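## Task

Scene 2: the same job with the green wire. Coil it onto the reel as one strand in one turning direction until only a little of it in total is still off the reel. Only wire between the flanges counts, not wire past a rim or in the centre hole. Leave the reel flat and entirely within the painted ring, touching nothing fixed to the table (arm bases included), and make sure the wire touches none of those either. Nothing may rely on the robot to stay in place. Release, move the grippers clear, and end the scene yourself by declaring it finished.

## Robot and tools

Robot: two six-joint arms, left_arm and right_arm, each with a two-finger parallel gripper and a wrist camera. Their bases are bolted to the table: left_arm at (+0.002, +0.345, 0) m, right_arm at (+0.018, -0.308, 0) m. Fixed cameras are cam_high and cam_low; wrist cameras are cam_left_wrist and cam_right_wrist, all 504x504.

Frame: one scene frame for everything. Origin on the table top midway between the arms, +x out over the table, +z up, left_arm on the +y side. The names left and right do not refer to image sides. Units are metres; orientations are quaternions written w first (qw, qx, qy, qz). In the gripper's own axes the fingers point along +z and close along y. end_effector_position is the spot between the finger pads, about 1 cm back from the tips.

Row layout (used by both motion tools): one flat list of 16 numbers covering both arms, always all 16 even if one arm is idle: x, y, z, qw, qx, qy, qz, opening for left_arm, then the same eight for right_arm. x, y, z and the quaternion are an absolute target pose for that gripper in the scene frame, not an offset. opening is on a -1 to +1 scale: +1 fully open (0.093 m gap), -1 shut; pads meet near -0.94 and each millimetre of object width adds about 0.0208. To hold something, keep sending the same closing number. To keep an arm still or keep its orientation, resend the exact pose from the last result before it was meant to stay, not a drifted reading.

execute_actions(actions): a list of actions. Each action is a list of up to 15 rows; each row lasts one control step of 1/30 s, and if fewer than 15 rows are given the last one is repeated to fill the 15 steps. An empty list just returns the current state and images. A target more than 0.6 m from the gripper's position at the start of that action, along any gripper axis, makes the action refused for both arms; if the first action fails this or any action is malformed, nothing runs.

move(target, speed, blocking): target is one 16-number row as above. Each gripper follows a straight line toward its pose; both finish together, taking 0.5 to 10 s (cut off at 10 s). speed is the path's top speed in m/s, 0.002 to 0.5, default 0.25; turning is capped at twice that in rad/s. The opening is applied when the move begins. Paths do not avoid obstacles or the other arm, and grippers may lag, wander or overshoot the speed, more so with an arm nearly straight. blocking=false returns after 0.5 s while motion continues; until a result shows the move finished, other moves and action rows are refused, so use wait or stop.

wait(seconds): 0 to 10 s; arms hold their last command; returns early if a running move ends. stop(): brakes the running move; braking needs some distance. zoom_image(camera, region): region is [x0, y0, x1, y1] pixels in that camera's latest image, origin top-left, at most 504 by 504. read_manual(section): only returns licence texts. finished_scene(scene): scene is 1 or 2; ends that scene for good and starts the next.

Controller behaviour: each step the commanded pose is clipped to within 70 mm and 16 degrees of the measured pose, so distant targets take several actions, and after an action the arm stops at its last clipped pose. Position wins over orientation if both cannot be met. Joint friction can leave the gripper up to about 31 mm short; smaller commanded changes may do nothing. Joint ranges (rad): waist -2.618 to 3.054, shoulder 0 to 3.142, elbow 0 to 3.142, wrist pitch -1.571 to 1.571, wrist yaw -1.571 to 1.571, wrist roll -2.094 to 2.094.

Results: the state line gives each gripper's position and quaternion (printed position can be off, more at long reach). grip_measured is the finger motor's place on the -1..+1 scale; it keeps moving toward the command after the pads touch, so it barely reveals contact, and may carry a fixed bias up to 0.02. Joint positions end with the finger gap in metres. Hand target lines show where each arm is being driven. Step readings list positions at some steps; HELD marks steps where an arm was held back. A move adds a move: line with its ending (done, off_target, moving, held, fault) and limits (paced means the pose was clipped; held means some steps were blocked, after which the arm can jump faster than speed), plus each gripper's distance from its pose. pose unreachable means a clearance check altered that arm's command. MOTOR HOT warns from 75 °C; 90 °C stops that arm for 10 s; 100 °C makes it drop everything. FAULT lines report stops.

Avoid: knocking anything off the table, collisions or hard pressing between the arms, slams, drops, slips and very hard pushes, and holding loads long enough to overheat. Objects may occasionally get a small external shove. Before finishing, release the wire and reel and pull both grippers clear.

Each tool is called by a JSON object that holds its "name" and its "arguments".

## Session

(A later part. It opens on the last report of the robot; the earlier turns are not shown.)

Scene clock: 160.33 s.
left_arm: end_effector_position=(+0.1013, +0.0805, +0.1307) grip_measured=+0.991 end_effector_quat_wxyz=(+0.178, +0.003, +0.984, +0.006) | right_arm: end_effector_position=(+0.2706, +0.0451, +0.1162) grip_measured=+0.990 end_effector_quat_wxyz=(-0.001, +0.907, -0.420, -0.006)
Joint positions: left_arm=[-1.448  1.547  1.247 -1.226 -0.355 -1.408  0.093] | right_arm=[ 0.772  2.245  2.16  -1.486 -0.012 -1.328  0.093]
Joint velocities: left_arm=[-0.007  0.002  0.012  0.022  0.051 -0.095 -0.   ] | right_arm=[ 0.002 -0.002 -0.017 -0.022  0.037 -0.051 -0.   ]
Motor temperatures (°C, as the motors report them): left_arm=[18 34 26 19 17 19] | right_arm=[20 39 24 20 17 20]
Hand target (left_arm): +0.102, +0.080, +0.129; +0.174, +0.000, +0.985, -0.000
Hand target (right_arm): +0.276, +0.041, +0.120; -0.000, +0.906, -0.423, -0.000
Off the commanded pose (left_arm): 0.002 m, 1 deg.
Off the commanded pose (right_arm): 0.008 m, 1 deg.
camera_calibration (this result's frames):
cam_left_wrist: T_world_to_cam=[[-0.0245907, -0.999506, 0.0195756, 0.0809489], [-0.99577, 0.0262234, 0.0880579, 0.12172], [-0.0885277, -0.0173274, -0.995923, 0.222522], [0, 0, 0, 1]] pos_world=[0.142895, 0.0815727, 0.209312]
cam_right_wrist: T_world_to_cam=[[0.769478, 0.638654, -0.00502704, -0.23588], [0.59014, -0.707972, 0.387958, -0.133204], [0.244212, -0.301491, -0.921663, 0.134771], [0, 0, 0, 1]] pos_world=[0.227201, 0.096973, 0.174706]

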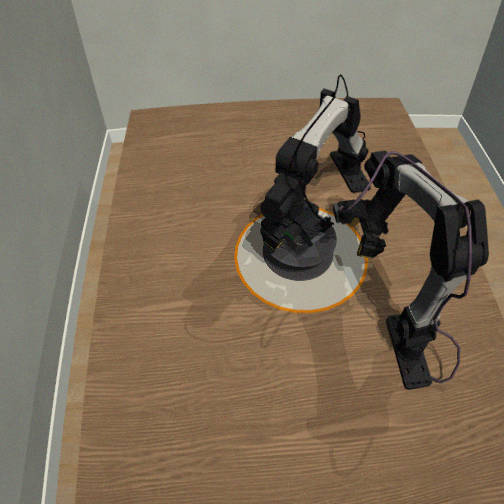

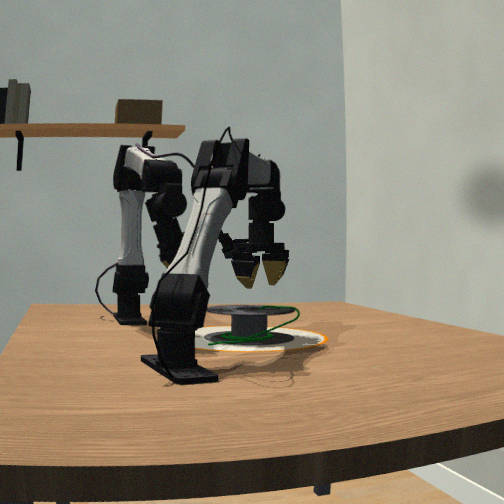

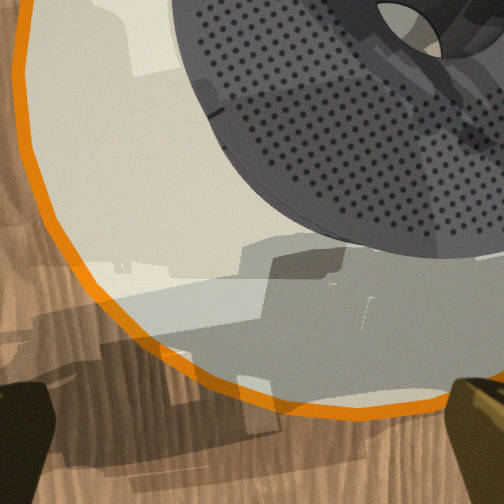

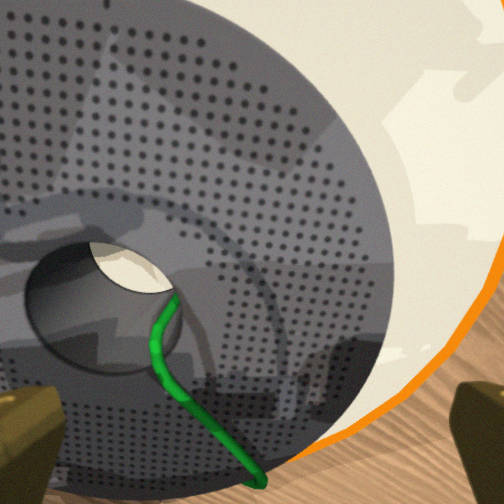

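{"name": "zoom_image", "arguments": {"camera": "cam_low", "region": [190, 280, 340, 370]}}

{"name": "zoom_image", "arguments": {"camera": "cam_high", "region": [220, 190, 380, 320]}}

Region (190, 280, 340, 370) of cam_low's 504x504 image, scaled by 3.360, with more detail than that image has; it fills the top 302 rows of this view, and the rest is white.

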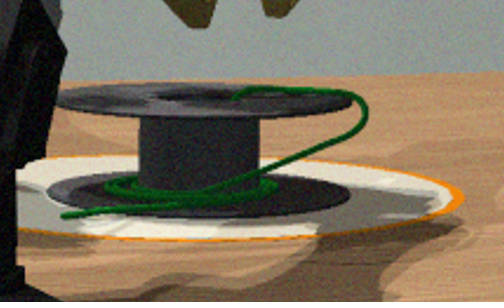

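Region (220, 190, 380, 320) of cam_high's 504x504 image, scaled by 3.150, with more detail than that image has; it fills the top 410 rows of this view, and the rest is white.

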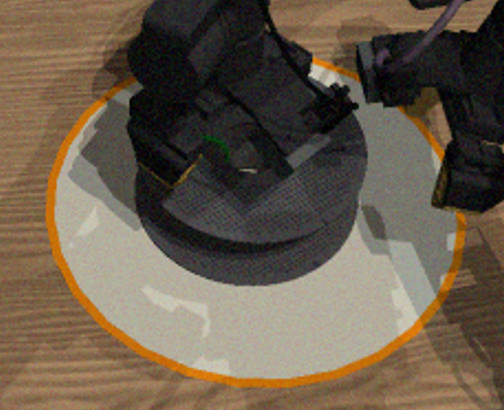

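{"name": "move", "arguments": {"target": [0.101,0.11,0.15,0.1736,0,0.9848,0,1, 0.17,-0.10,0.13,-0.0023,-0.9913,0.0173,-0.1305,0.0], "speed": 0.45}}

{"name": "move", "arguments": {"target": [0.174,0.042,0.13,0,-0.4617,0.8870,0,1, 0.145,-0.088,0.075,-0.0023,-0.9913,0.0173,-0.1305,-0.1], "speed": 0.4}}

Scene clock: 165.73 s.
left_arm: end_effector_position=(+0.0988, +0.1003, +0.1475) grip_measured=+0.991 end_effector_quat_wxyz=(+0.168, +0.003, +0.986, -0.006) | right_arm: end_effector_position=(+0.1718, -0.0987, +0.1343) grip_measured=+0.003 end_effector_quat_wxyz=(+0.006, +0.992, -0.024, +0.125)
Joint positions: left_arm=[-1.432  1.45   1.228 -1.278 -0.331 -1.386  0.093] | right_arm=[ 0.913  1.419  1.165 -1.214  0.229 -2.019  0.045]
Joint velocities: left_arm=[ 0.017  0.002  0.002 -0.037  0.007 -0.022 -0.   ] | right_arm=[-0.002 -0.007 -0.017  0.037  0.007 -0.11   0.001]
Motor temperatures (°C, as the motors report them): left_arm=[18 33 26 19 17 19] | right_arm=[20 39 24 20 17 20]
Hand target (left_arm): +0.101, +0.110, +0.149; +0.174, +0.000, +0.985, +0.000
Hand target (right_arm): +0.171, -0.100, +0.132; +0.005, +0.991, -0.017, +0.132
Off the commanded pose (left_arm): 0.010 m, 1 deg.
Off the commanded pose (right_arm): 0.005 m, 1 deg.
move: done
camera_calibration (this result's frames):
cam_left_wrist: T_world_to_cam=[[-0.0290362, -0.998691, 0.0421188, 0.0974526], [-0.993749, 0.0333851, 0.106526, 0.113552], [-0.107793, -0.0387624, -0.993417, 0.243042], [0, 0, 0, 1]] pos_world=[0.14187, 0.102955, 0.225241]
cam_right_wrist: T_world_to_cam=[[0.0593168, 0.998231, -0.00395642, 0.0893982], [0.788163, -0.0444012, 0.613862, -0.182672], [0.612601, -0.0395306, -0.789403, 0.0770282], [0, 0, 0, 1]] pos_world=[0.0914848, -0.094306, 0.173295]

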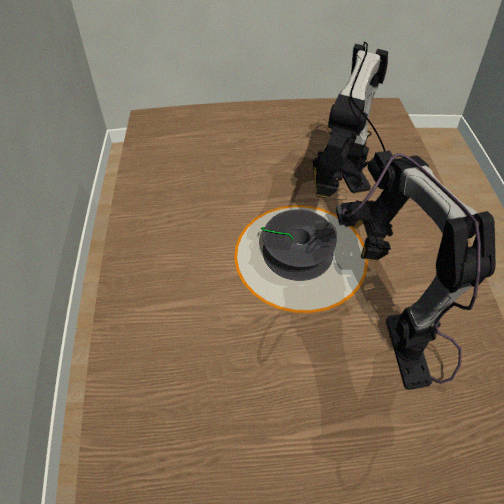

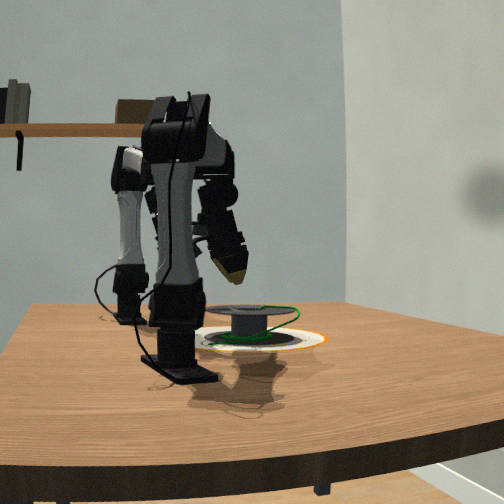

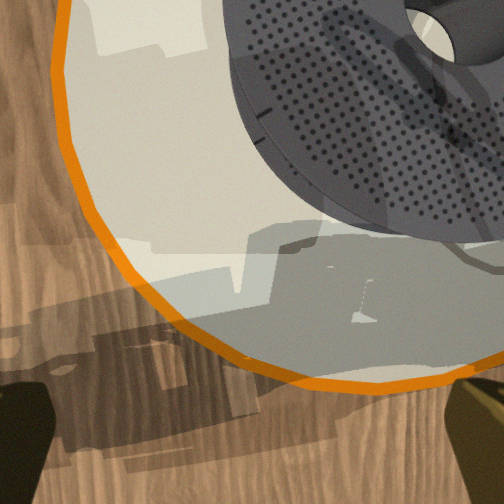

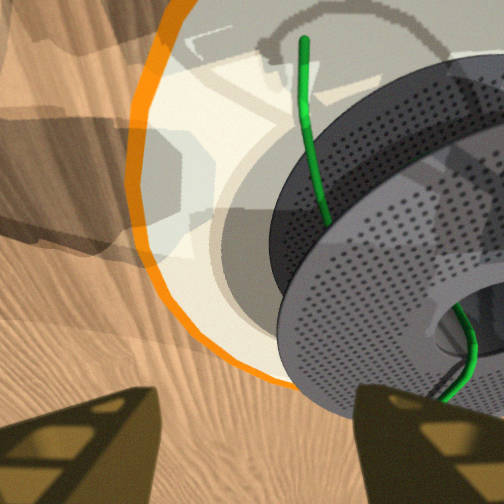

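Scene clock: 167.40 s.
left_arm: end_effector_position=(+0.1143, +0.0927, +0.1463) grip_measured=+0.991 end_effector_quat_wxyz=(+0.154, -0.066, +0.986, -0.008) | right_arm: end_effector_position=(+0.1650, -0.0978, +0.1224) grip_measured=-0.097 end_effector_quat_wxyz=(+0.008, +0.992, -0.021, +0.123)
Joint positions: left_arm=[-1.363  1.504  1.278 -1.275 -0.302 -1.459  0.093] | right_arm=[ 0.938  1.419  1.119 -1.18   0.229 -1.999  0.041]
Joint velocities: left_arm=[-0.002  0.022  0.022  0.037  0.037 -0.007 -0.001] | right_arm=[-0.007  0.002 -0.012  0.022  0.022  0.007 -0.   ]
Motor temperatures (°C, as the motors report them): left_arm=[18 33 26 19 17 19] | right_arm=[20 39 25 20 17 20]
Hand target (left_arm): +0.112, +0.094, +0.147; +0.154, -0.062, +0.986, -0.007
Hand target (right_arm): +0.165, -0.098, +0.123; +0.008, +0.992, -0.021, +0.123
Off the commanded pose (left_arm): 0.080 m, 50 deg; position and orientation clipped at the last step of the last action.
Off the commanded pose (right_arm): 0.052 m, 1 deg.
move: held (left_arm, right_arm); limits=paced,held; held on 39 of 50 steps (right_arm, left_arm), including the last (right_arm, left_arm)
pose unreachable (left arm): on one or more control steps of this call, first in action 0 (counted from 0), this arm could not follow its commanded pose, so it was not sent that pose on those steps. On the call's last step it was still not sent that pose. It may still have moved: this result reports where it is.
cause: the commanded pose would bring a part of the arm too close to another arm (this arm's wrist (the part past joint 4) and the other arm's wrist (the part past joint 4)).
pose unreachable (right arm): on one or more control steps of this call, first in action 0 (counted from 0), this arm could not follow its commanded pose, so it was not sent that pose on those steps. On the call's last step it was still not sent that pose. It may still have moved: this result reports where it is.
cause: the commanded pose would bring a part of the arm too close to another arm (this arm's wrist (the part past joint 4) and the other arm's wrist (the part past joint 4), along the way the arms are being sent).
camera_calibration (this result's frames):
cam_left_wrist: T_world_to_cam=[[0.108221, -0.991698, 0.0694558, 0.0700399], [-0.985814, -0.0980372, 0.136236, 0.136221], [-0.128296, -0.0832141, -0.988239, 0.248952], [0, 0, 0, 1]] pos_world=[0.158649, 0.103529, 0.222601]
cam_right_wrist: T_world_to_cam=[[0.0533391, 0.998524, -0.0102435, 0.0907169], [0.791562, -0.0360256, 0.610027, -0.169243], [0.608757, -0.0406467, -0.792315, 0.0726946], [0, 0, 0, 1]] pos_world=[0.0848742, -0.0937253, 0.161769]

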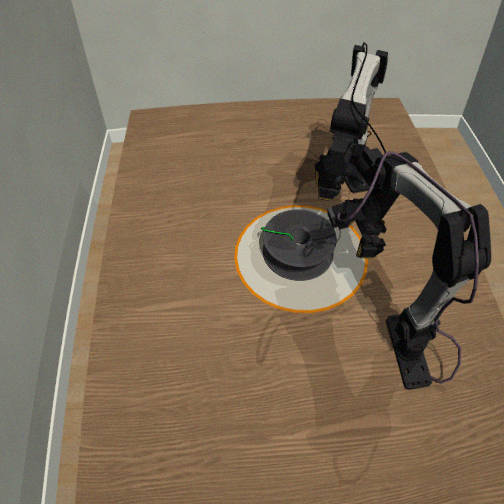

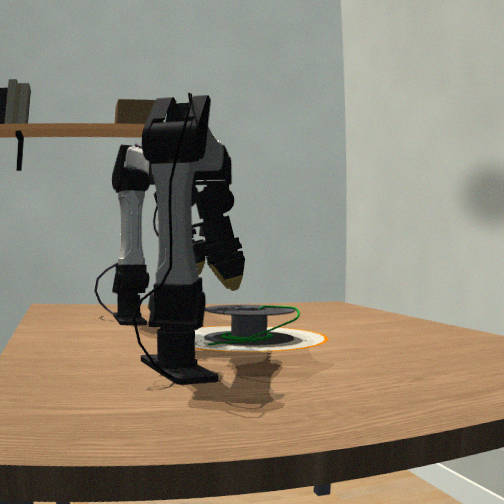

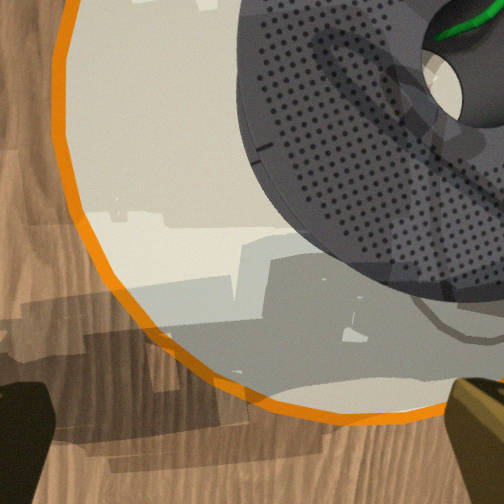

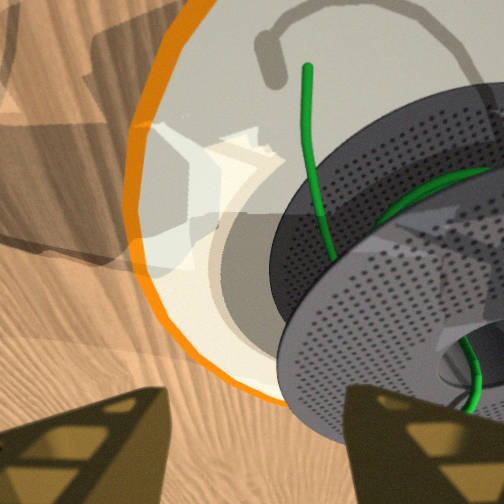

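{"name": "move", "arguments": {"target": [0.205,0.075,0.13,0,-0.0872,0.9962,0,1, 0.15,-0.115,0.12,-0.0023,-0.9913,0.0173,-0.1305,-0.1], "speed": 0.4}}

Scene clock: 172.57 s.
left_arm: end_effector_position=(+0.1162, +0.0937, +0.1461) grip_measured=+0.991 end_effector_quat_wxyz=(+0.152, -0.068, +0.986, -0.007) | right_arm: end_effector_position=(+0.1650, -0.0978, +0.1224) grip_measured=-0.097 end_effector_quat_wxyz=(+0.008, +0.992, -0.021, +0.123)
Joint positions: left_arm=[-1.353  1.504  1.278 -1.275 -0.298 -1.452  0.093] | right_arm=[ 0.938  1.419  1.119 -1.18   0.229 -1.999  0.041]
Joint velocities: left_arm=[-0.012  0.007  0.012 -0.022  0.051  0.007  0.001] | right_arm=[ 0.002  0.012  0.012 -0.037  0.051  0.022 -0.001]
Motor temperatures (°C, as the motors report them): left_arm=[18 32 26 19 17 19] | right_arm=[20 37 25 20 17 20]
Hand target (left_arm): +0.115, +0.093, +0.146; +0.152, -0.066, +0.986, -0.008
Hand target (right_arm): +0.165, -0.098, +0.122; +0.008, +0.992, -0.021, +0.123
Off the commanded pose (left_arm): 0.092 m, 18 deg; position and orientation clipped at the last step of the last action.
Off the commanded pose (right_arm): 0.023 m, 1 deg.
move: held (left_arm, right_arm); limits=paced,held; held on 20 of 23 steps (right_arm, left_arm), including the last (right_arm, left_arm)
pose unreachable (left arm): on one or more control steps of this call, first in action 0 (counted from 0), this arm could not follow its commanded pose, so it was not sent that pose on those steps. On the call's last step it was still not sent that pose. It may still have moved: this result reports where it is.
cause: the commanded pose would bring a part of the arm too close to another arm (this arm's wrist (the part past joint 4) and the other arm's wrist (the part past joint 4)).
pose unreachable (right arm): on one or more control steps of this call, first in action 0 (counted from 0), this arm could not follow its commanded pose, so it was not sent that pose on those steps. On the call's last step it was still not sent that pose. It may still have moved: this result reports where it is.
cause: the commanded pose would bring a part of the arm too close to another arm (this arm's wrist (the part past joint 4) and the other arm's wrist (the part past joint 4), along the way the arms are being sent).
camera_calibration (this result's frames):
cam_left_wrist: T_world_to_cam=[[0.111198, -0.991485, 0.0677663, 0.0706815], [-0.985025, -0.100919, 0.139788, 0.137875], [-0.131759, -0.0822957, -0.98786, 0.249349], [0, 0, 0, 1]] pos_world=[0.160804, 0.104514, 0.222259]
cam_right_wrist: T_world_to_cam=[[0.0533391, 0.998524, -0.0102435, 0.0907169], [0.791562, -0.0360256, 0.610027, -0.169243], [0.608757, -0.0406467, -0.792315, 0.0726946], [0, 0, 0, 1]] pos_world=[0.0848742, -0.0937253, 0.161769]

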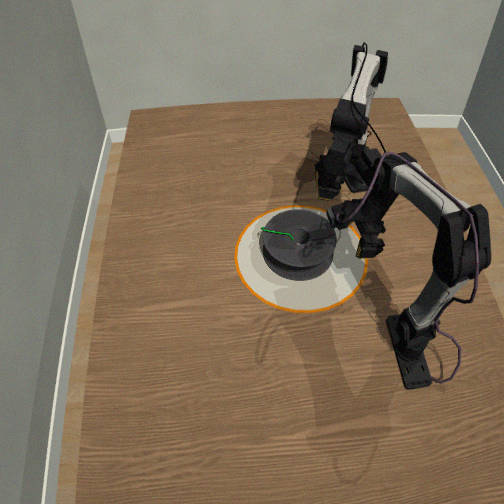

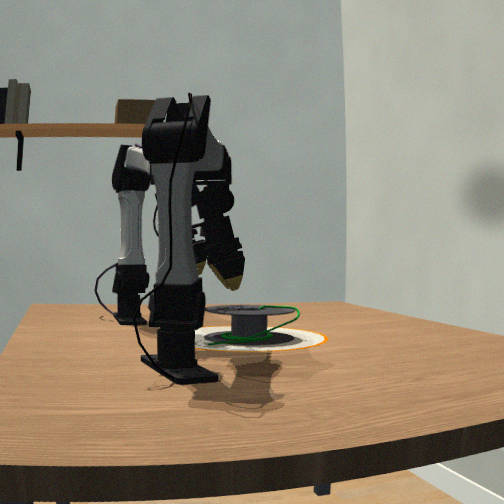

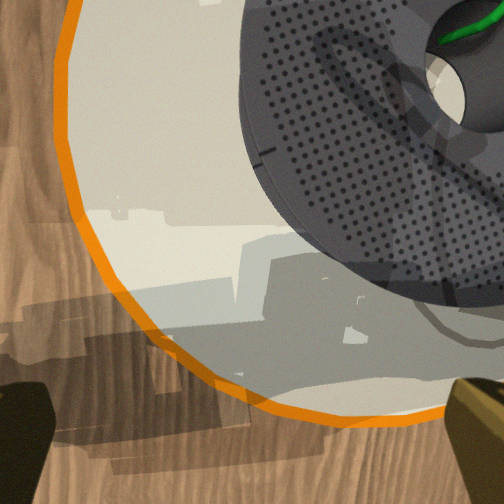

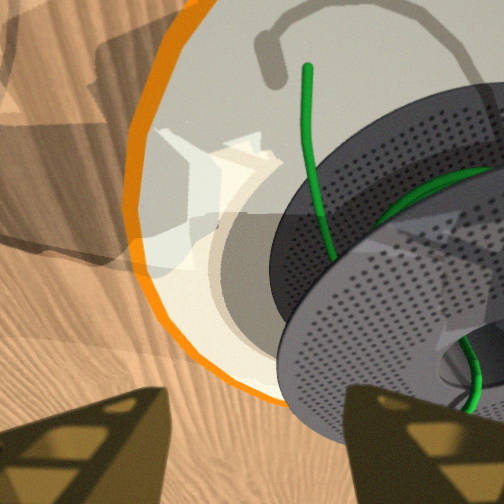

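{"name": "move", "arguments": {"target": [0.116,0.094,0.146,0.152,-0.068,0.986,-0.007,1, 0.16,-0.16,0.13,-0.0023,-0.9913,0.0173,-0.1305,-0.1], "speed": 0.4}}

{"name": "move", "arguments": {"target": [0.207,0.07,0.13,0,-0.0872,0.9962,0,1, 0.16,-0.16,0.13,-0.0023,-0.9913,0.0173,-0.1305,-0.1], "speed": 0.4}}

Scene clock: 175.00 s.
left_arm: end_effector_position=(+0.1162, +0.0937, +0.1461) grip_measured=+0.991 end_effector_quat_wxyz=(+0.152, -0.068, +0.986, -0.007) | right_arm: end_effector_position=(+0.1627, -0.1494, +0.1348) grip_measured=-0.097 end_effector_quat_wxyz=(-0.007, +0.990, -0.025, +0.138)
Joint positions: left_arm=[-1.353  1.504  1.278 -1.275 -0.298 -1.452  0.093] | right_arm=[ 0.839  1.19   0.995 -1.22   0.23  -2.096  0.041]
Joint velocities: left_arm=[-0.027  0.002 -0.017  0.007  0.051 -0.007 -0.002] | right_arm=[ 0.002  0.002  0.002 -0.022 -0.007  0.007 -0.   ]
Motor temperatures (°C, as the motors report them): left_arm=[18 32 26 19 17 19] | right_arm=[20 36 25 20 17 20]
Hand target (left_arm): +0.116, +0.094, +0.146; +0.152, -0.068, +0.986, -0.007
Hand target (right_arm): +0.160, -0.159, +0.131; +0.005, +0.991, -0.025, +0.133
Off the commanded pose (left_arm): 0.000 m, 0 deg.
Off the commanded pose (right_arm): 0.012 m, 2 deg.
joint sent to its limit (right arm) — the command would take joint 6 (wrist roll) past its lower limit, so that joint was sent only as far as its limit.
move: off_target (right_arm)
camera_calibration (this result's frames):
cam_left_wrist: T_world_to_cam=[[0.111198, -0.991485, 0.0677663, 0.0706815], [-0.985025, -0.100919, 0.139788, 0.137875], [-0.131759, -0.0822957, -0.98786, 0.249349], [0, 0, 0, 1]] pos_world=[0.160804, 0.104514, 0.222259]
cam_right_wrist: T_world_to_cam=[[0.0583691, 0.998028, 0.0231049, 0.137092], [0.771545, -0.059786, 0.633359, -0.180248], [0.633491, -0.0191422, -0.773513, 0.0785594], [0, 0, 0, 1]] pos_world=[0.0813012, -0.146094, 0.171761]

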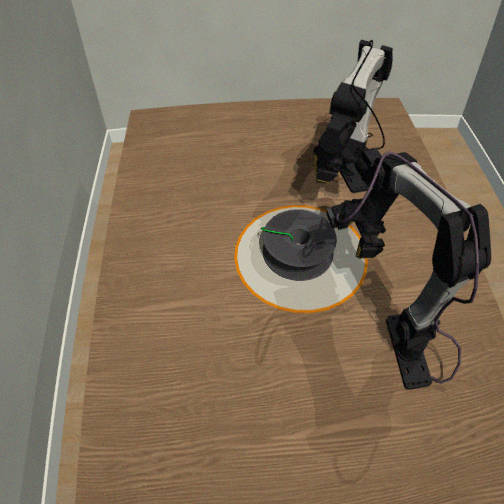

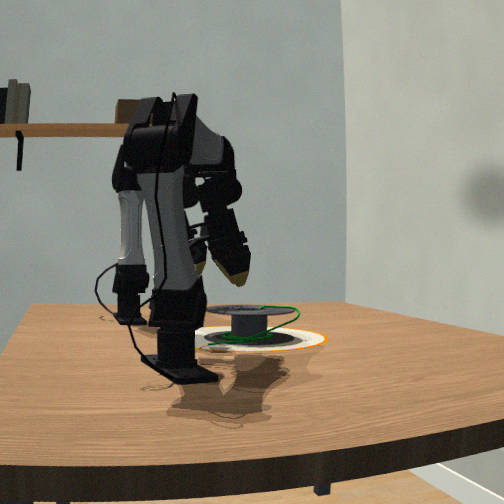

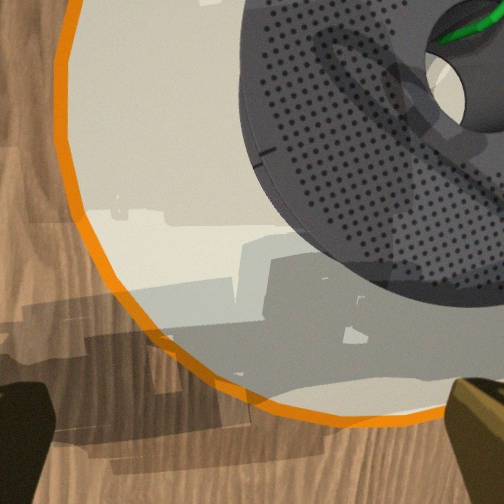

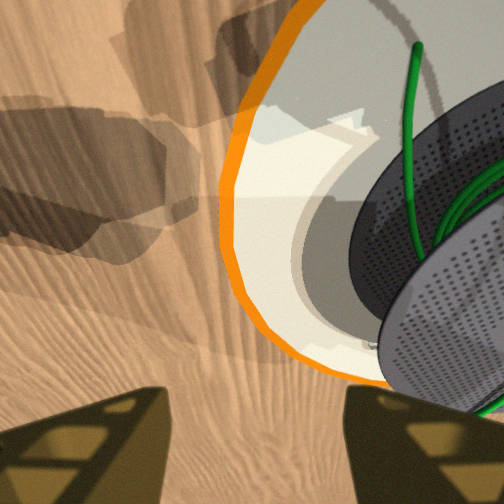

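Scene clock: 176.17 s.
left_arm: end_effector_position=(+0.2072, +0.0692, +0.1311) grip_measured=+0.991 end_effector_quat_wxyz=(+0.009, -0.091, +0.996, -0.004) | right_arm: end_effector_position=(+0.1627, -0.1494, +0.1348) grip_measured=-0.097 end_effector_quat_wxyz=(-0.007, +0.990, -0.024, +0.138)
Joint positions: left_arm=[-0.964  1.828  1.606 -1.333 -0.012 -1.119  0.093] | right_arm=[ 0.839  1.19   0.995 -1.22   0.23  -2.098  0.041]
Joint velocities: left_arm=[-0.012 -0.007  0.012 -0.081 -0.022  0.037 -0.   ] | right_arm=[-0.007 -0.012  0.002  0.007  0.022 -0.081 -0.   ]
Motor temperatures (°C, as the motors report them): left_arm=[18 32 26 19 17 19] | right_arm=[20 36 25 20 17 20]
Hand target (left_arm): +0.206, +0.067, +0.131; +0.001, -0.088, +0.996, -0.002
Hand target (right_arm): +0.160, -0.160, +0.130; +0.006, +0.991, -0.025, +0.134
Off the commanded pose (left_arm): 0.001 m, 1 deg.
Off the commanded pose (right_arm): 0.012 m, 2 deg.
joint sent to its limit (right arm) — the command would take joint 6 (wrist roll) past its lower limit, so that joint was sent only as far as its limit.
move: off_target (right_arm)
camera_calibration (this result's frames):
cam_left_wrist: T_world_to_cam=[[0.171316, -0.9841, 0.0468861, 0.0270335], [-0.899729, -0.136883, 0.414428, 0.175968], [-0.401421, -0.113183, -0.908873, 0.29216], [0, 0, 0, 1]] pos_world=[0.270971, 0.0837583, 0.191343]
cam_right_wrist: T_world_to_cam=[[0.0561715, 0.998168, 0.0224808, 0.137554], [0.771664, -0.0576907, 0.633409, -0.179961], [0.633546, -0.0182319, -0.773491, 0.0786836], [0, 0, 0, 1]] pos_world=[0.0812934, -0.14625, 0.171758]

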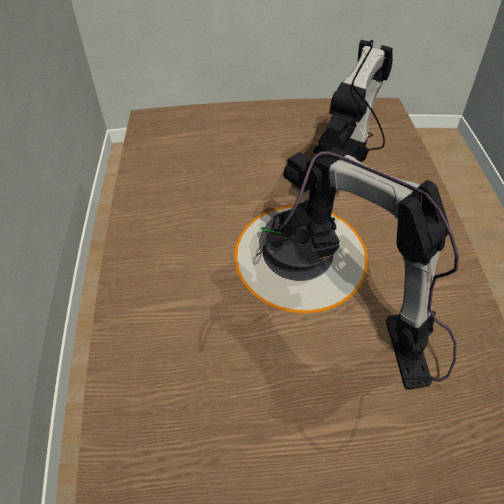

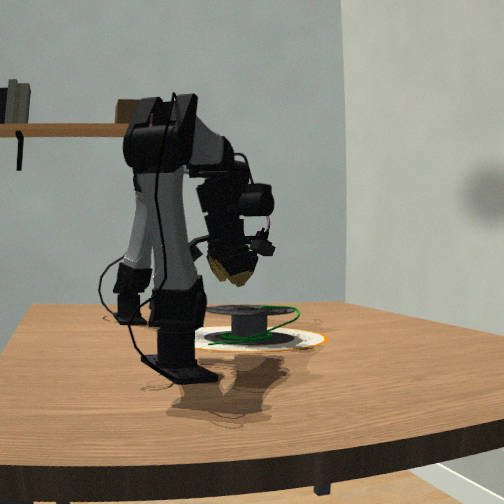

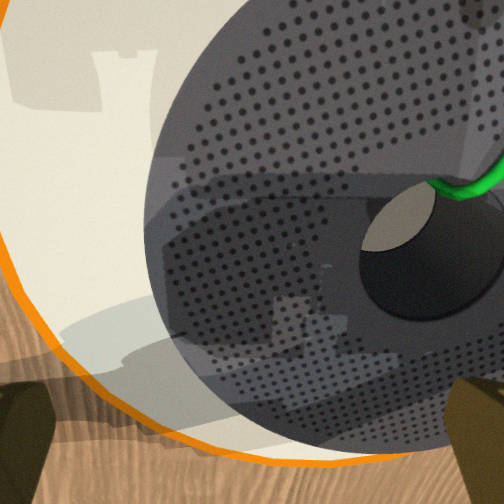

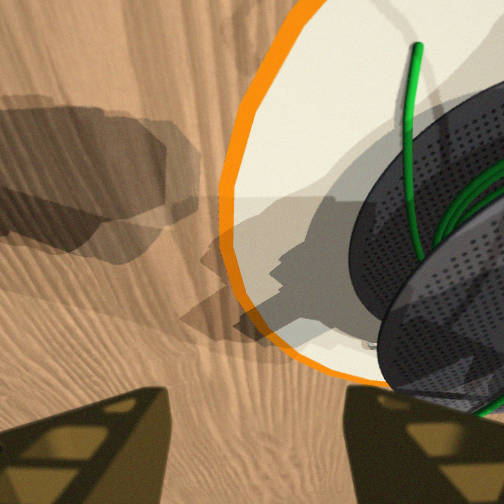

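{"name": "move", "arguments": {"target": [0.217,0.060,0.095,0,-0.0872,0.9962,0,1, 0.16,-0.15,0.13,-0.0023,-0.9913,0.03,-0.1305,-0.1], "speed": 0.3}}

Scene clock: 177.70 s.
left_arm: end_effector_position=(+0.2135, +0.0603, +0.1013) grip_measured=+0.991 end_effector_quat_wxyz=(+0.004, -0.084, +0.996, +0.003) | right_arm: end_effector_position=(+0.1627, -0.1494, +0.1348) grip_measured=-0.097 end_effector_quat_wxyz=(-0.008, +0.990, -0.033, +0.138)
Joint positions: left_arm=[-0.964  1.89   1.569 -1.25  -0.011 -1.105  0.093] | right_arm=[ 0.839  1.19   0.995 -1.22   0.23  -2.081  0.041]
Joint velocities: left_arm=[-0.007  0.002 -0.017 -0.007  0.051  0.066 -0.   ] | right_arm=[-0.012 -0.012  0.007  0.037 -0.022  0.066  0.   ]
Motor temperatures (°C, as the motors report them): left_arm=[18 32 26 19 17 19] | right_arm=[20 36 25 20 17 20]
Hand target (left_arm): +0.217, +0.060, +0.095; +0.000, -0.087, +0.996, +0.000
Hand target (right_arm): +0.160, -0.150, +0.130; +0.002, +0.991, -0.030, +0.131
Off the commanded pose (left_arm): 0.007 m, 1 deg.
Off the commanded pose (right_arm): 0.006 m, 2 deg.
move: done
camera_calibration (this result's frames):
cam_left_wrist: T_world_to_cam=[[0.158203, -0.98688, 0.0322488, 0.0230633], [-0.897016, -0.129993, 0.42245, 0.190948], [-0.412716, -0.0957607, -0.905812, 0.267654], [0, 0, 0, 1]] pos_world=[0.2781, 0.0732134, 0.161034]
cam_right_wrist: T_world_to_cam=[[0.072646, 0.996988, 0.027158, 0.134068], [0.770663, -0.0733977, 0.633002, -0.182091], [0.633089, -0.0250554, -0.773673, 0.0777628], [0, 0, 0, 1]] pos_world=[0.0813603, -0.14508, 0.171786]

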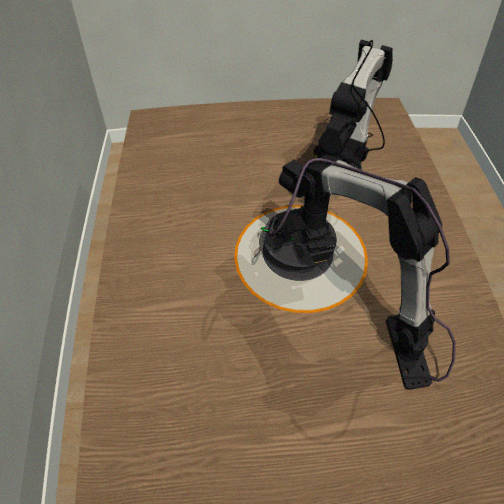

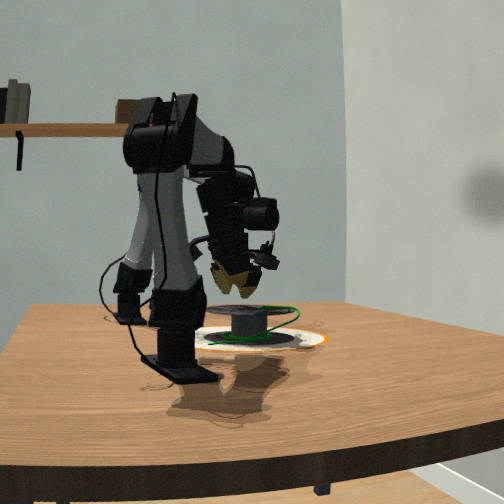

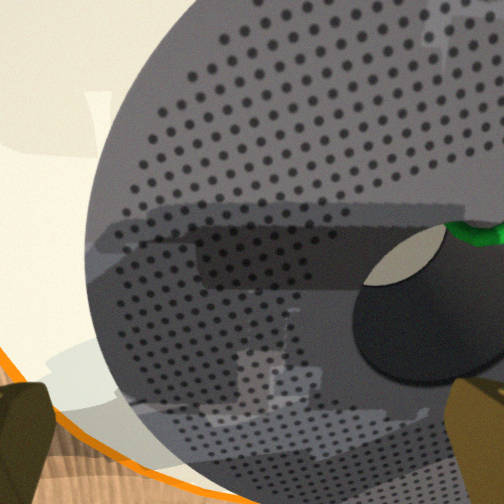

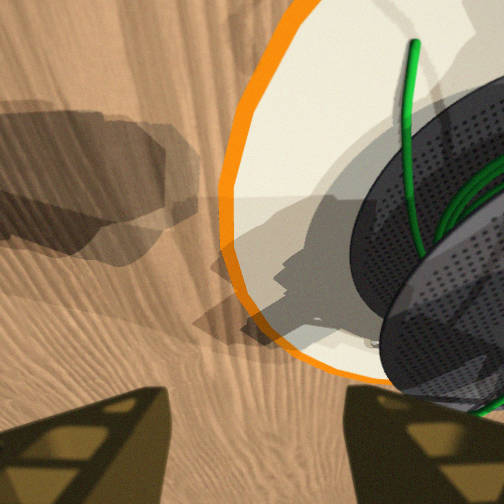

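{"name": "move", "arguments": {"target": [0.218,0.061,0.05,0,-0.0872,0.9962,0,1, 0.16,-0.15,0.13,-0.0023,-0.9913,0.03,-0.1305,-0.1], "speed": 0.15}}

Scene clock: 179.23 s.
left_arm: end_effector_position=(+0.2167, +0.0612, +0.0574) grip_measured=+0.991 end_effector_quat_wxyz=(+0.006, -0.086, +0.996, +0.001) | right_arm: end_effector_position=(+0.1627, -0.1494, +0.1348) grip_measured=-0.097 end_effector_quat_wxyz=(-0.008, +0.990, -0.033, +0.138)
Joint positions: left_arm=[-0.956  1.919  1.431 -1.079 -0.011 -1.101  0.093] | right_arm=[ 0.839  1.19   0.995 -1.22   0.23  -2.081  0.041]
Joint velocities: left_arm=[ 0.007 -0.002 -0.007  0.007  0.007 -0.037 -0.002] | right_arm=[-0.007 -0.007  0.007 -0.022 -0.037 -0.051 -0.   ]
Motor temperatures (°C, as the motors report them): left_arm=[18 32 26 19 17 19] | right_arm=[20 35 25 20 17 20]
Hand target (left_arm): +0.218, +0.061, +0.050; +0.000, -0.087, +0.996, +0.000
Hand target (right_arm): +0.160, -0.150, +0.130; +0.002, +0.991, -0.030, +0.131
Off the commanded pose (left_arm): 0.008 m, 1 deg.
Off the commanded pose (right_arm): 0.006 m, 2 deg.
move: done
camera_calibration (this result's frames):
cam_left_wrist: T_world_to_cam=[[0.162259, -0.986094, 0.0359272, 0.0236598], [-0.89751, -0.132356, 0.420664, 0.212875], [-0.410059, -0.100501, -0.906505, 0.229061], [0, 0, 0, 1]] pos_world=[0.281147, 0.074527, 0.117246]
cam_right_wrist: T_world_to_cam=[[0.0730118, 0.996958, 0.0272619, 0.13399], [0.770637, -0.0737465, 0.632993, -0.182138], [0.633078, -0.0252069, -0.773678, 0.0777427], [0, 0, 0, 1]] pos_world=[0.081362, -0.145054, 0.171787]

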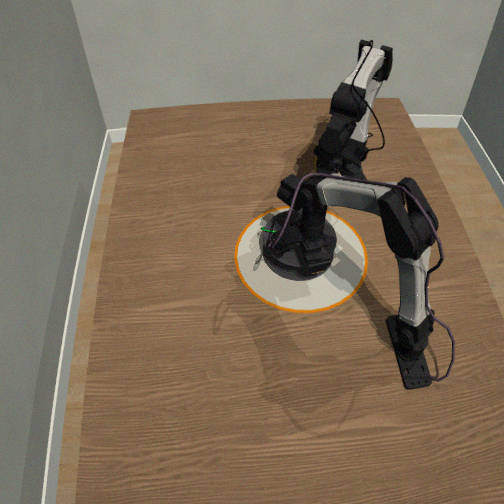

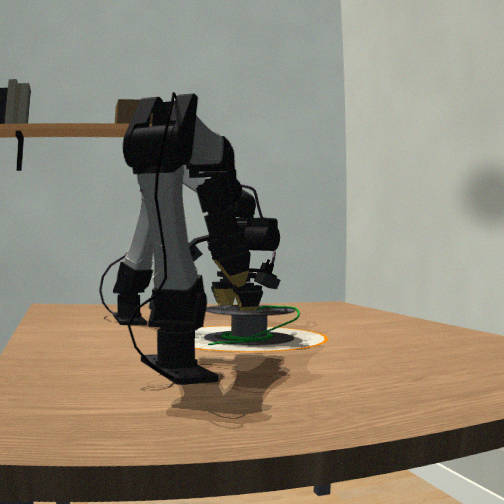

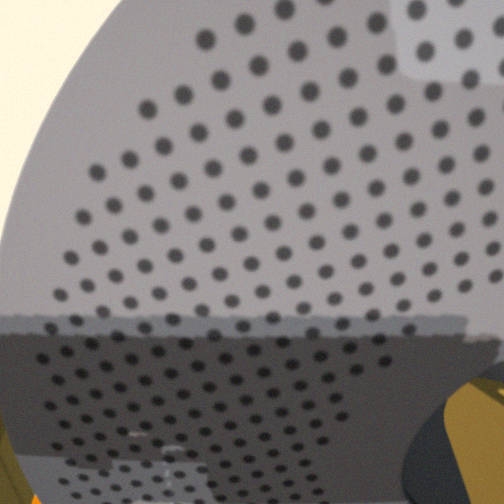

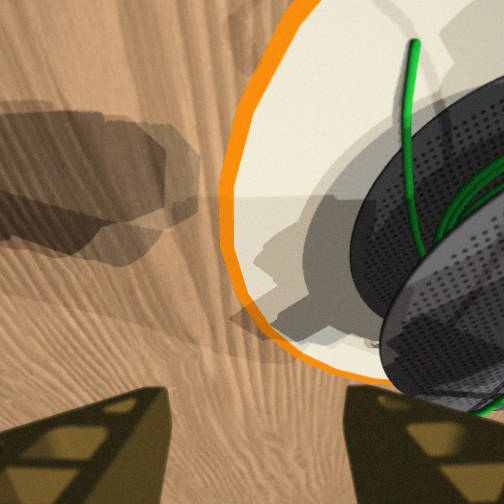

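{"name": "move", "arguments": {"target": [0.218,0.061,0.048,0,-0.0872,0.9962,0,0.25, 0.16,-0.13,0.12,-0.0023,-0.9913,0.026,-0.1305,-0.1], "speed": 0.2}}

Scene clock: 180.30 s.
left_arm: end_effector_position=(+0.2169, +0.0615, +0.0574) grip_measured=+0.484 end_effector_quat_wxyz=(+0.006, -0.086, +0.996, +0.002) | right_arm: end_effector_position=(+0.1587, -0.1351, +0.1221) grip_measured=-0.097 end_effector_quat_wxyz=(+0.003, +0.991, -0.027, +0.128)
Joint positions: left_arm=[-0.955  1.919  1.431 -1.08  -0.012 -1.101  0.068] | right_arm=[ 0.889  1.261  0.995 -1.188  0.23  -2.038  0.041]
Joint velocities: left_arm=[ 0.012 -0.002  0.007 -0.037 -0.037  0.007 -0.001] | right_arm=[ 0.002  0.007 -0.012 -0.022 -0.066 -0.022  0.   ]
Motor temperatures (°C, as the motors report them): left_arm=[18 32 26 19 17 19] | right_arm=[20 35 25 20 17 20]
Hand target (left_arm): +0.218, +0.061, +0.048; +0.000, -0.087, +0.996, +0.000
Hand target (right_arm): +0.160, -0.131, +0.120; +0.003, +0.991, -0.026, +0.131
Off the commanded pose (left_arm): 0.009 m, 1 deg.
Off the commanded pose (right_arm): 0.006 m, 0 deg.
move: done
camera_calibration (this result's frames):
cam_left_wrist: T_world_to_cam=[[0.162623, -0.986077, 0.034723, 0.0239649], [-0.897651, -0.133247, 0.42008, 0.213175], [-0.409605, -0.0994837, -0.906823, 0.229016], [0, 0, 0, 1]] pos_world=[0.281266, 0.0748196, 0.117294]
cam_right_wrist: T_world_to_cam=[[0.0645954, 0.997906, 0.00328765, 0.124734], [0.783639, -0.0527649, 0.618971, -0.167494], [0.617849, -0.0374064, -0.785407, 0.0729188], [0, 0, 0, 1]] pos_world=[0.0781451, -0.130584, 0.160535]

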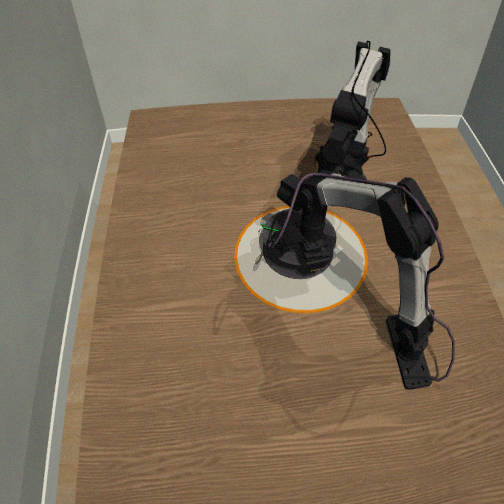

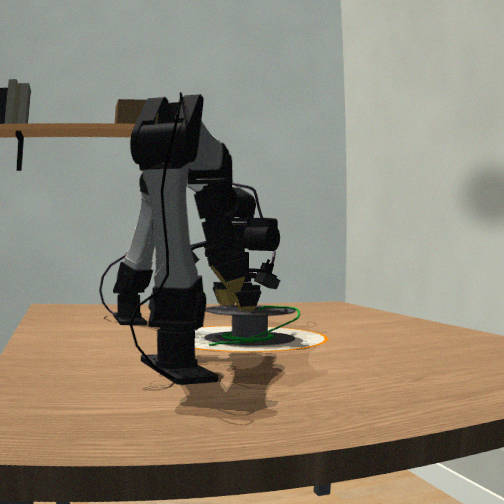

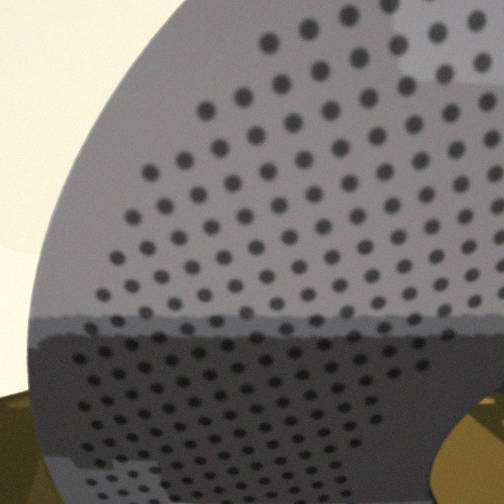

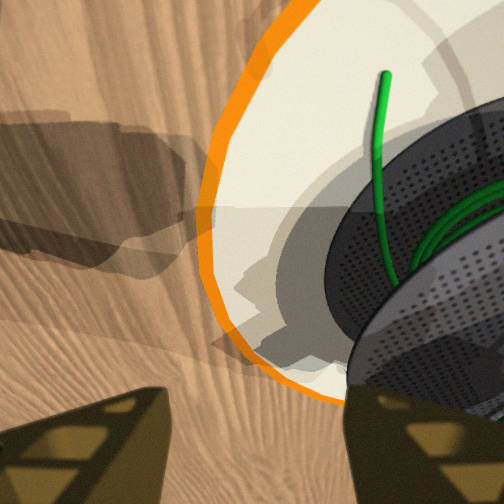

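{"name": "move", "arguments": {"target": [0.218,0.061,0.048,0,-0.0872,0.9962,0,0.25, 0.137,-0.084,0.05,-0.0023,-0.9913,0.0173,-0.1305,-0.2], "speed": 0.3}}

Scene clock: 182.67 s.
left_arm: end_effector_position=(+0.2169, +0.0615, +0.0574) grip_measured=+0.484 end_effector_quat_wxyz=(+0.006, -0.086, +0.996, +0.002) | right_arm: end_effector_position=(+0.1380, -0.0837, +0.0573) grip_measured=-0.197 end_effector_quat_wxyz=(-0.005, +0.991, -0.019, +0.130)
Joint positions: left_arm=[-0.955  1.919  1.431 -1.08  -0.012 -1.101  0.068] | right_arm=[ 1.069  1.459  0.887 -0.907  0.245 -1.872  0.036]
Joint velocities: left_arm=[-0.002  0.002 -0.002 -0.066  0.051 -0.022 -0.001] | right_arm=[ 0.017  0.007 -0.002  0.037 -0.022  0.037 -0.   ]
Motor temperatures (°C, as the motors report them): left_arm=[18 32 26 19 17 19] | right_arm=[20 34 25 20 17 20]
Hand target (left_arm): +0.218, +0.061, +0.048; -0.000, -0.087, +0.996, +0.000
Hand target (right_arm): +0.137, -0.086, +0.050; +0.004, +0.991, -0.017, +0.133
Off the commanded pose (left_arm): 0.009 m, 1 deg.
Off the commanded pose (right_arm): 0.007 m, 1 deg.
move: done
camera_calibration (this result's frames):
cam_left_wrist: T_world_to_cam=[[0.162623, -0.986077, 0.034723, 0.0239649], [-0.897651, -0.133247, 0.42008, 0.213175], [-0.409605, -0.0994837, -0.906823, 0.229016], [0, 0, 0, 1]] pos_world=[0.281266, 0.0748196, 0.117294]
cam_right_wrist: T_world_to_cam=[[0.0468423, 0.998756, 0.0171045, 0.0767379], [0.782146, -0.0473233, 0.621296, -0.107878], [0.621332, -0.0157247, -0.783389, 0.0379725], [0, 0, 0, 1]] pos_world=[0.0571879, -0.0811505, 0.0954587]

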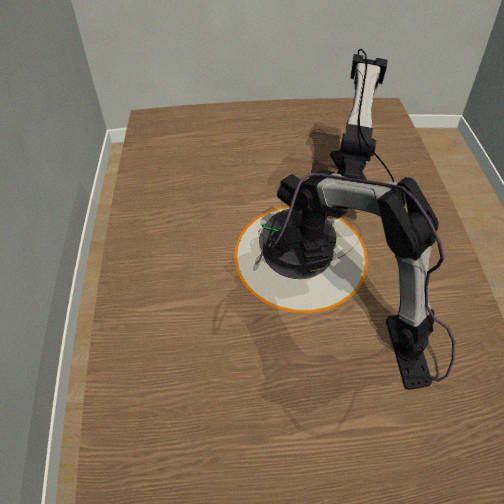

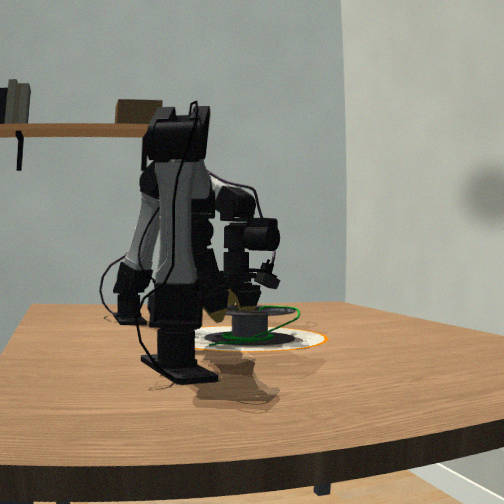

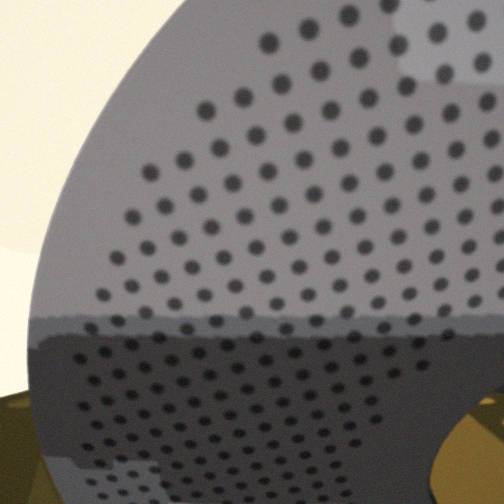

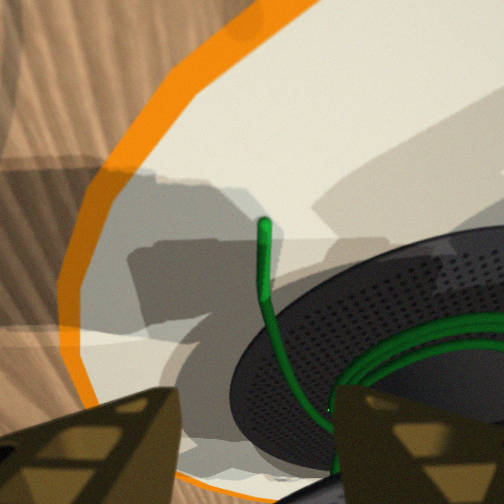

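{"name": "move", "arguments": {"target": [0.218,0.061,0.048,0,-0.0872,0.9962,0,0.25, 0.132,-0.080,0.002,-0.0023,-0.9913,0.0173,-0.1305,-0.2], "speed": 0.15}}

Scene clock: 184.43 s.
left_arm: end_effector_position=(+0.2226, +0.0659, +0.0574) grip_measured=+0.484 end_effector_quat_wxyz=(+0.008, -0.084, +0.996, +0.003) | right_arm: end_effector_position=(+0.1449, -0.0754, +0.0491) grip_measured=-0.198 end_effector_quat_wxyz=(-0.027, +0.984, -0.030, +0.174)
Joint positions: left_arm=[-0.937  1.919  1.431 -1.08  -0.016 -1.078  0.068] | right_arm=[ 1.102  1.462  0.833 -0.793  0.322 -1.828  0.036]
Joint velocities: left_arm=[-0.007 -0.002 -0.017  0.022 -0.037 -0.066  0.   ] | right_arm=[-0.007  0.002  0.007 -0.007 -0.022 -0.037  0.   ]
Motor temperatures (°C, as the motors report them): left_arm=[18 32 26 19 17 19] | right_arm=[20 34 24 20 17 20]
Hand target (left_arm): +0.218, +0.061, +0.048; -0.000, -0.087, +0.996, +0.000
Hand target (right_arm): +0.130, -0.087, +0.009; +0.004, +0.991, -0.019, +0.131
Off the commanded pose (left_arm): 0.012 m, 1 deg.
Off the commanded pose (right_arm): 0.049 m, 6 deg.
move: off_target (left_arm, right_arm)
camera_calibration (this result's frames):
cam_left_wrist: T_world_to_cam=[[0.158014, -0.986904, 0.0324327, 0.0285978], [-0.899591, -0.130336, 0.416832, 0.219306], [-0.407146, -0.0950415, -0.908405, 0.231052], [0, 0, 0, 1]] pos_world=[0.286839, 0.0787663, 0.117547]
cam_right_wrist: T_world_to_cam=[[0.0606416, 0.995982, 0.0658953, 0.0636167], [0.72253, -0.0893484, 0.685542, -0.105502], [0.688675, 0.00603893, -0.725045, 0.0164768], [0, 0, 0, 1]] pos_world=[0.0610237, -0.0728871, 0.0800807]

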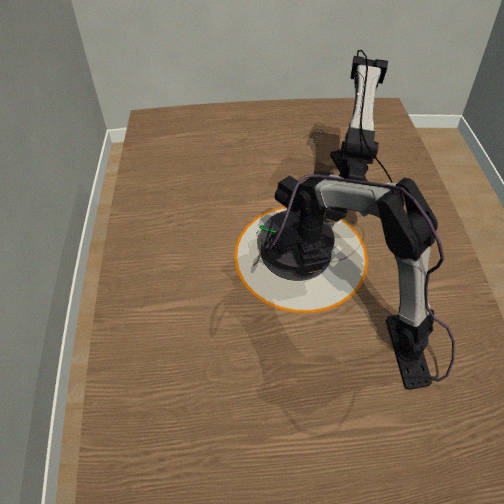

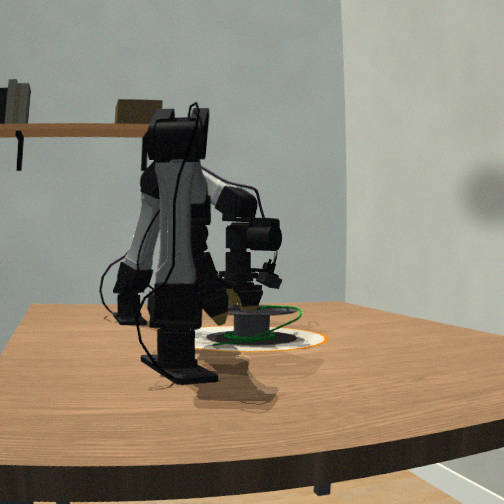

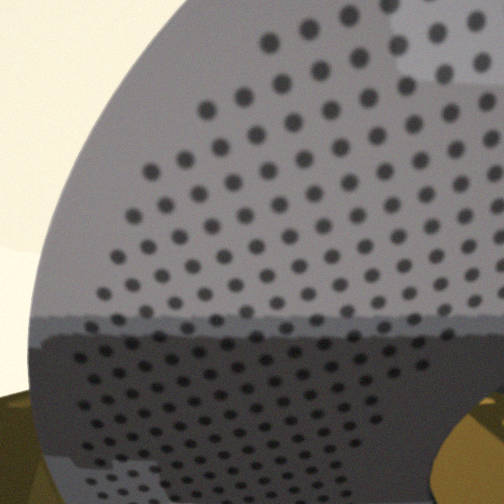

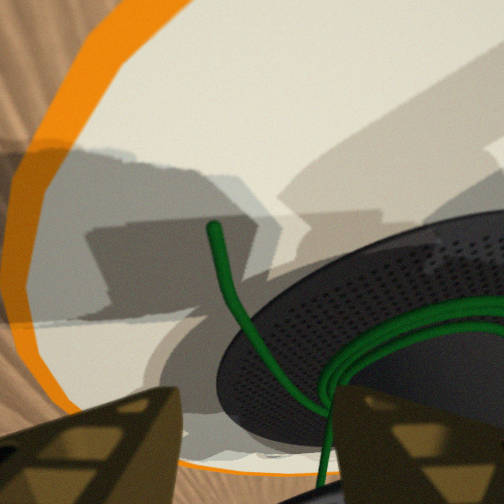

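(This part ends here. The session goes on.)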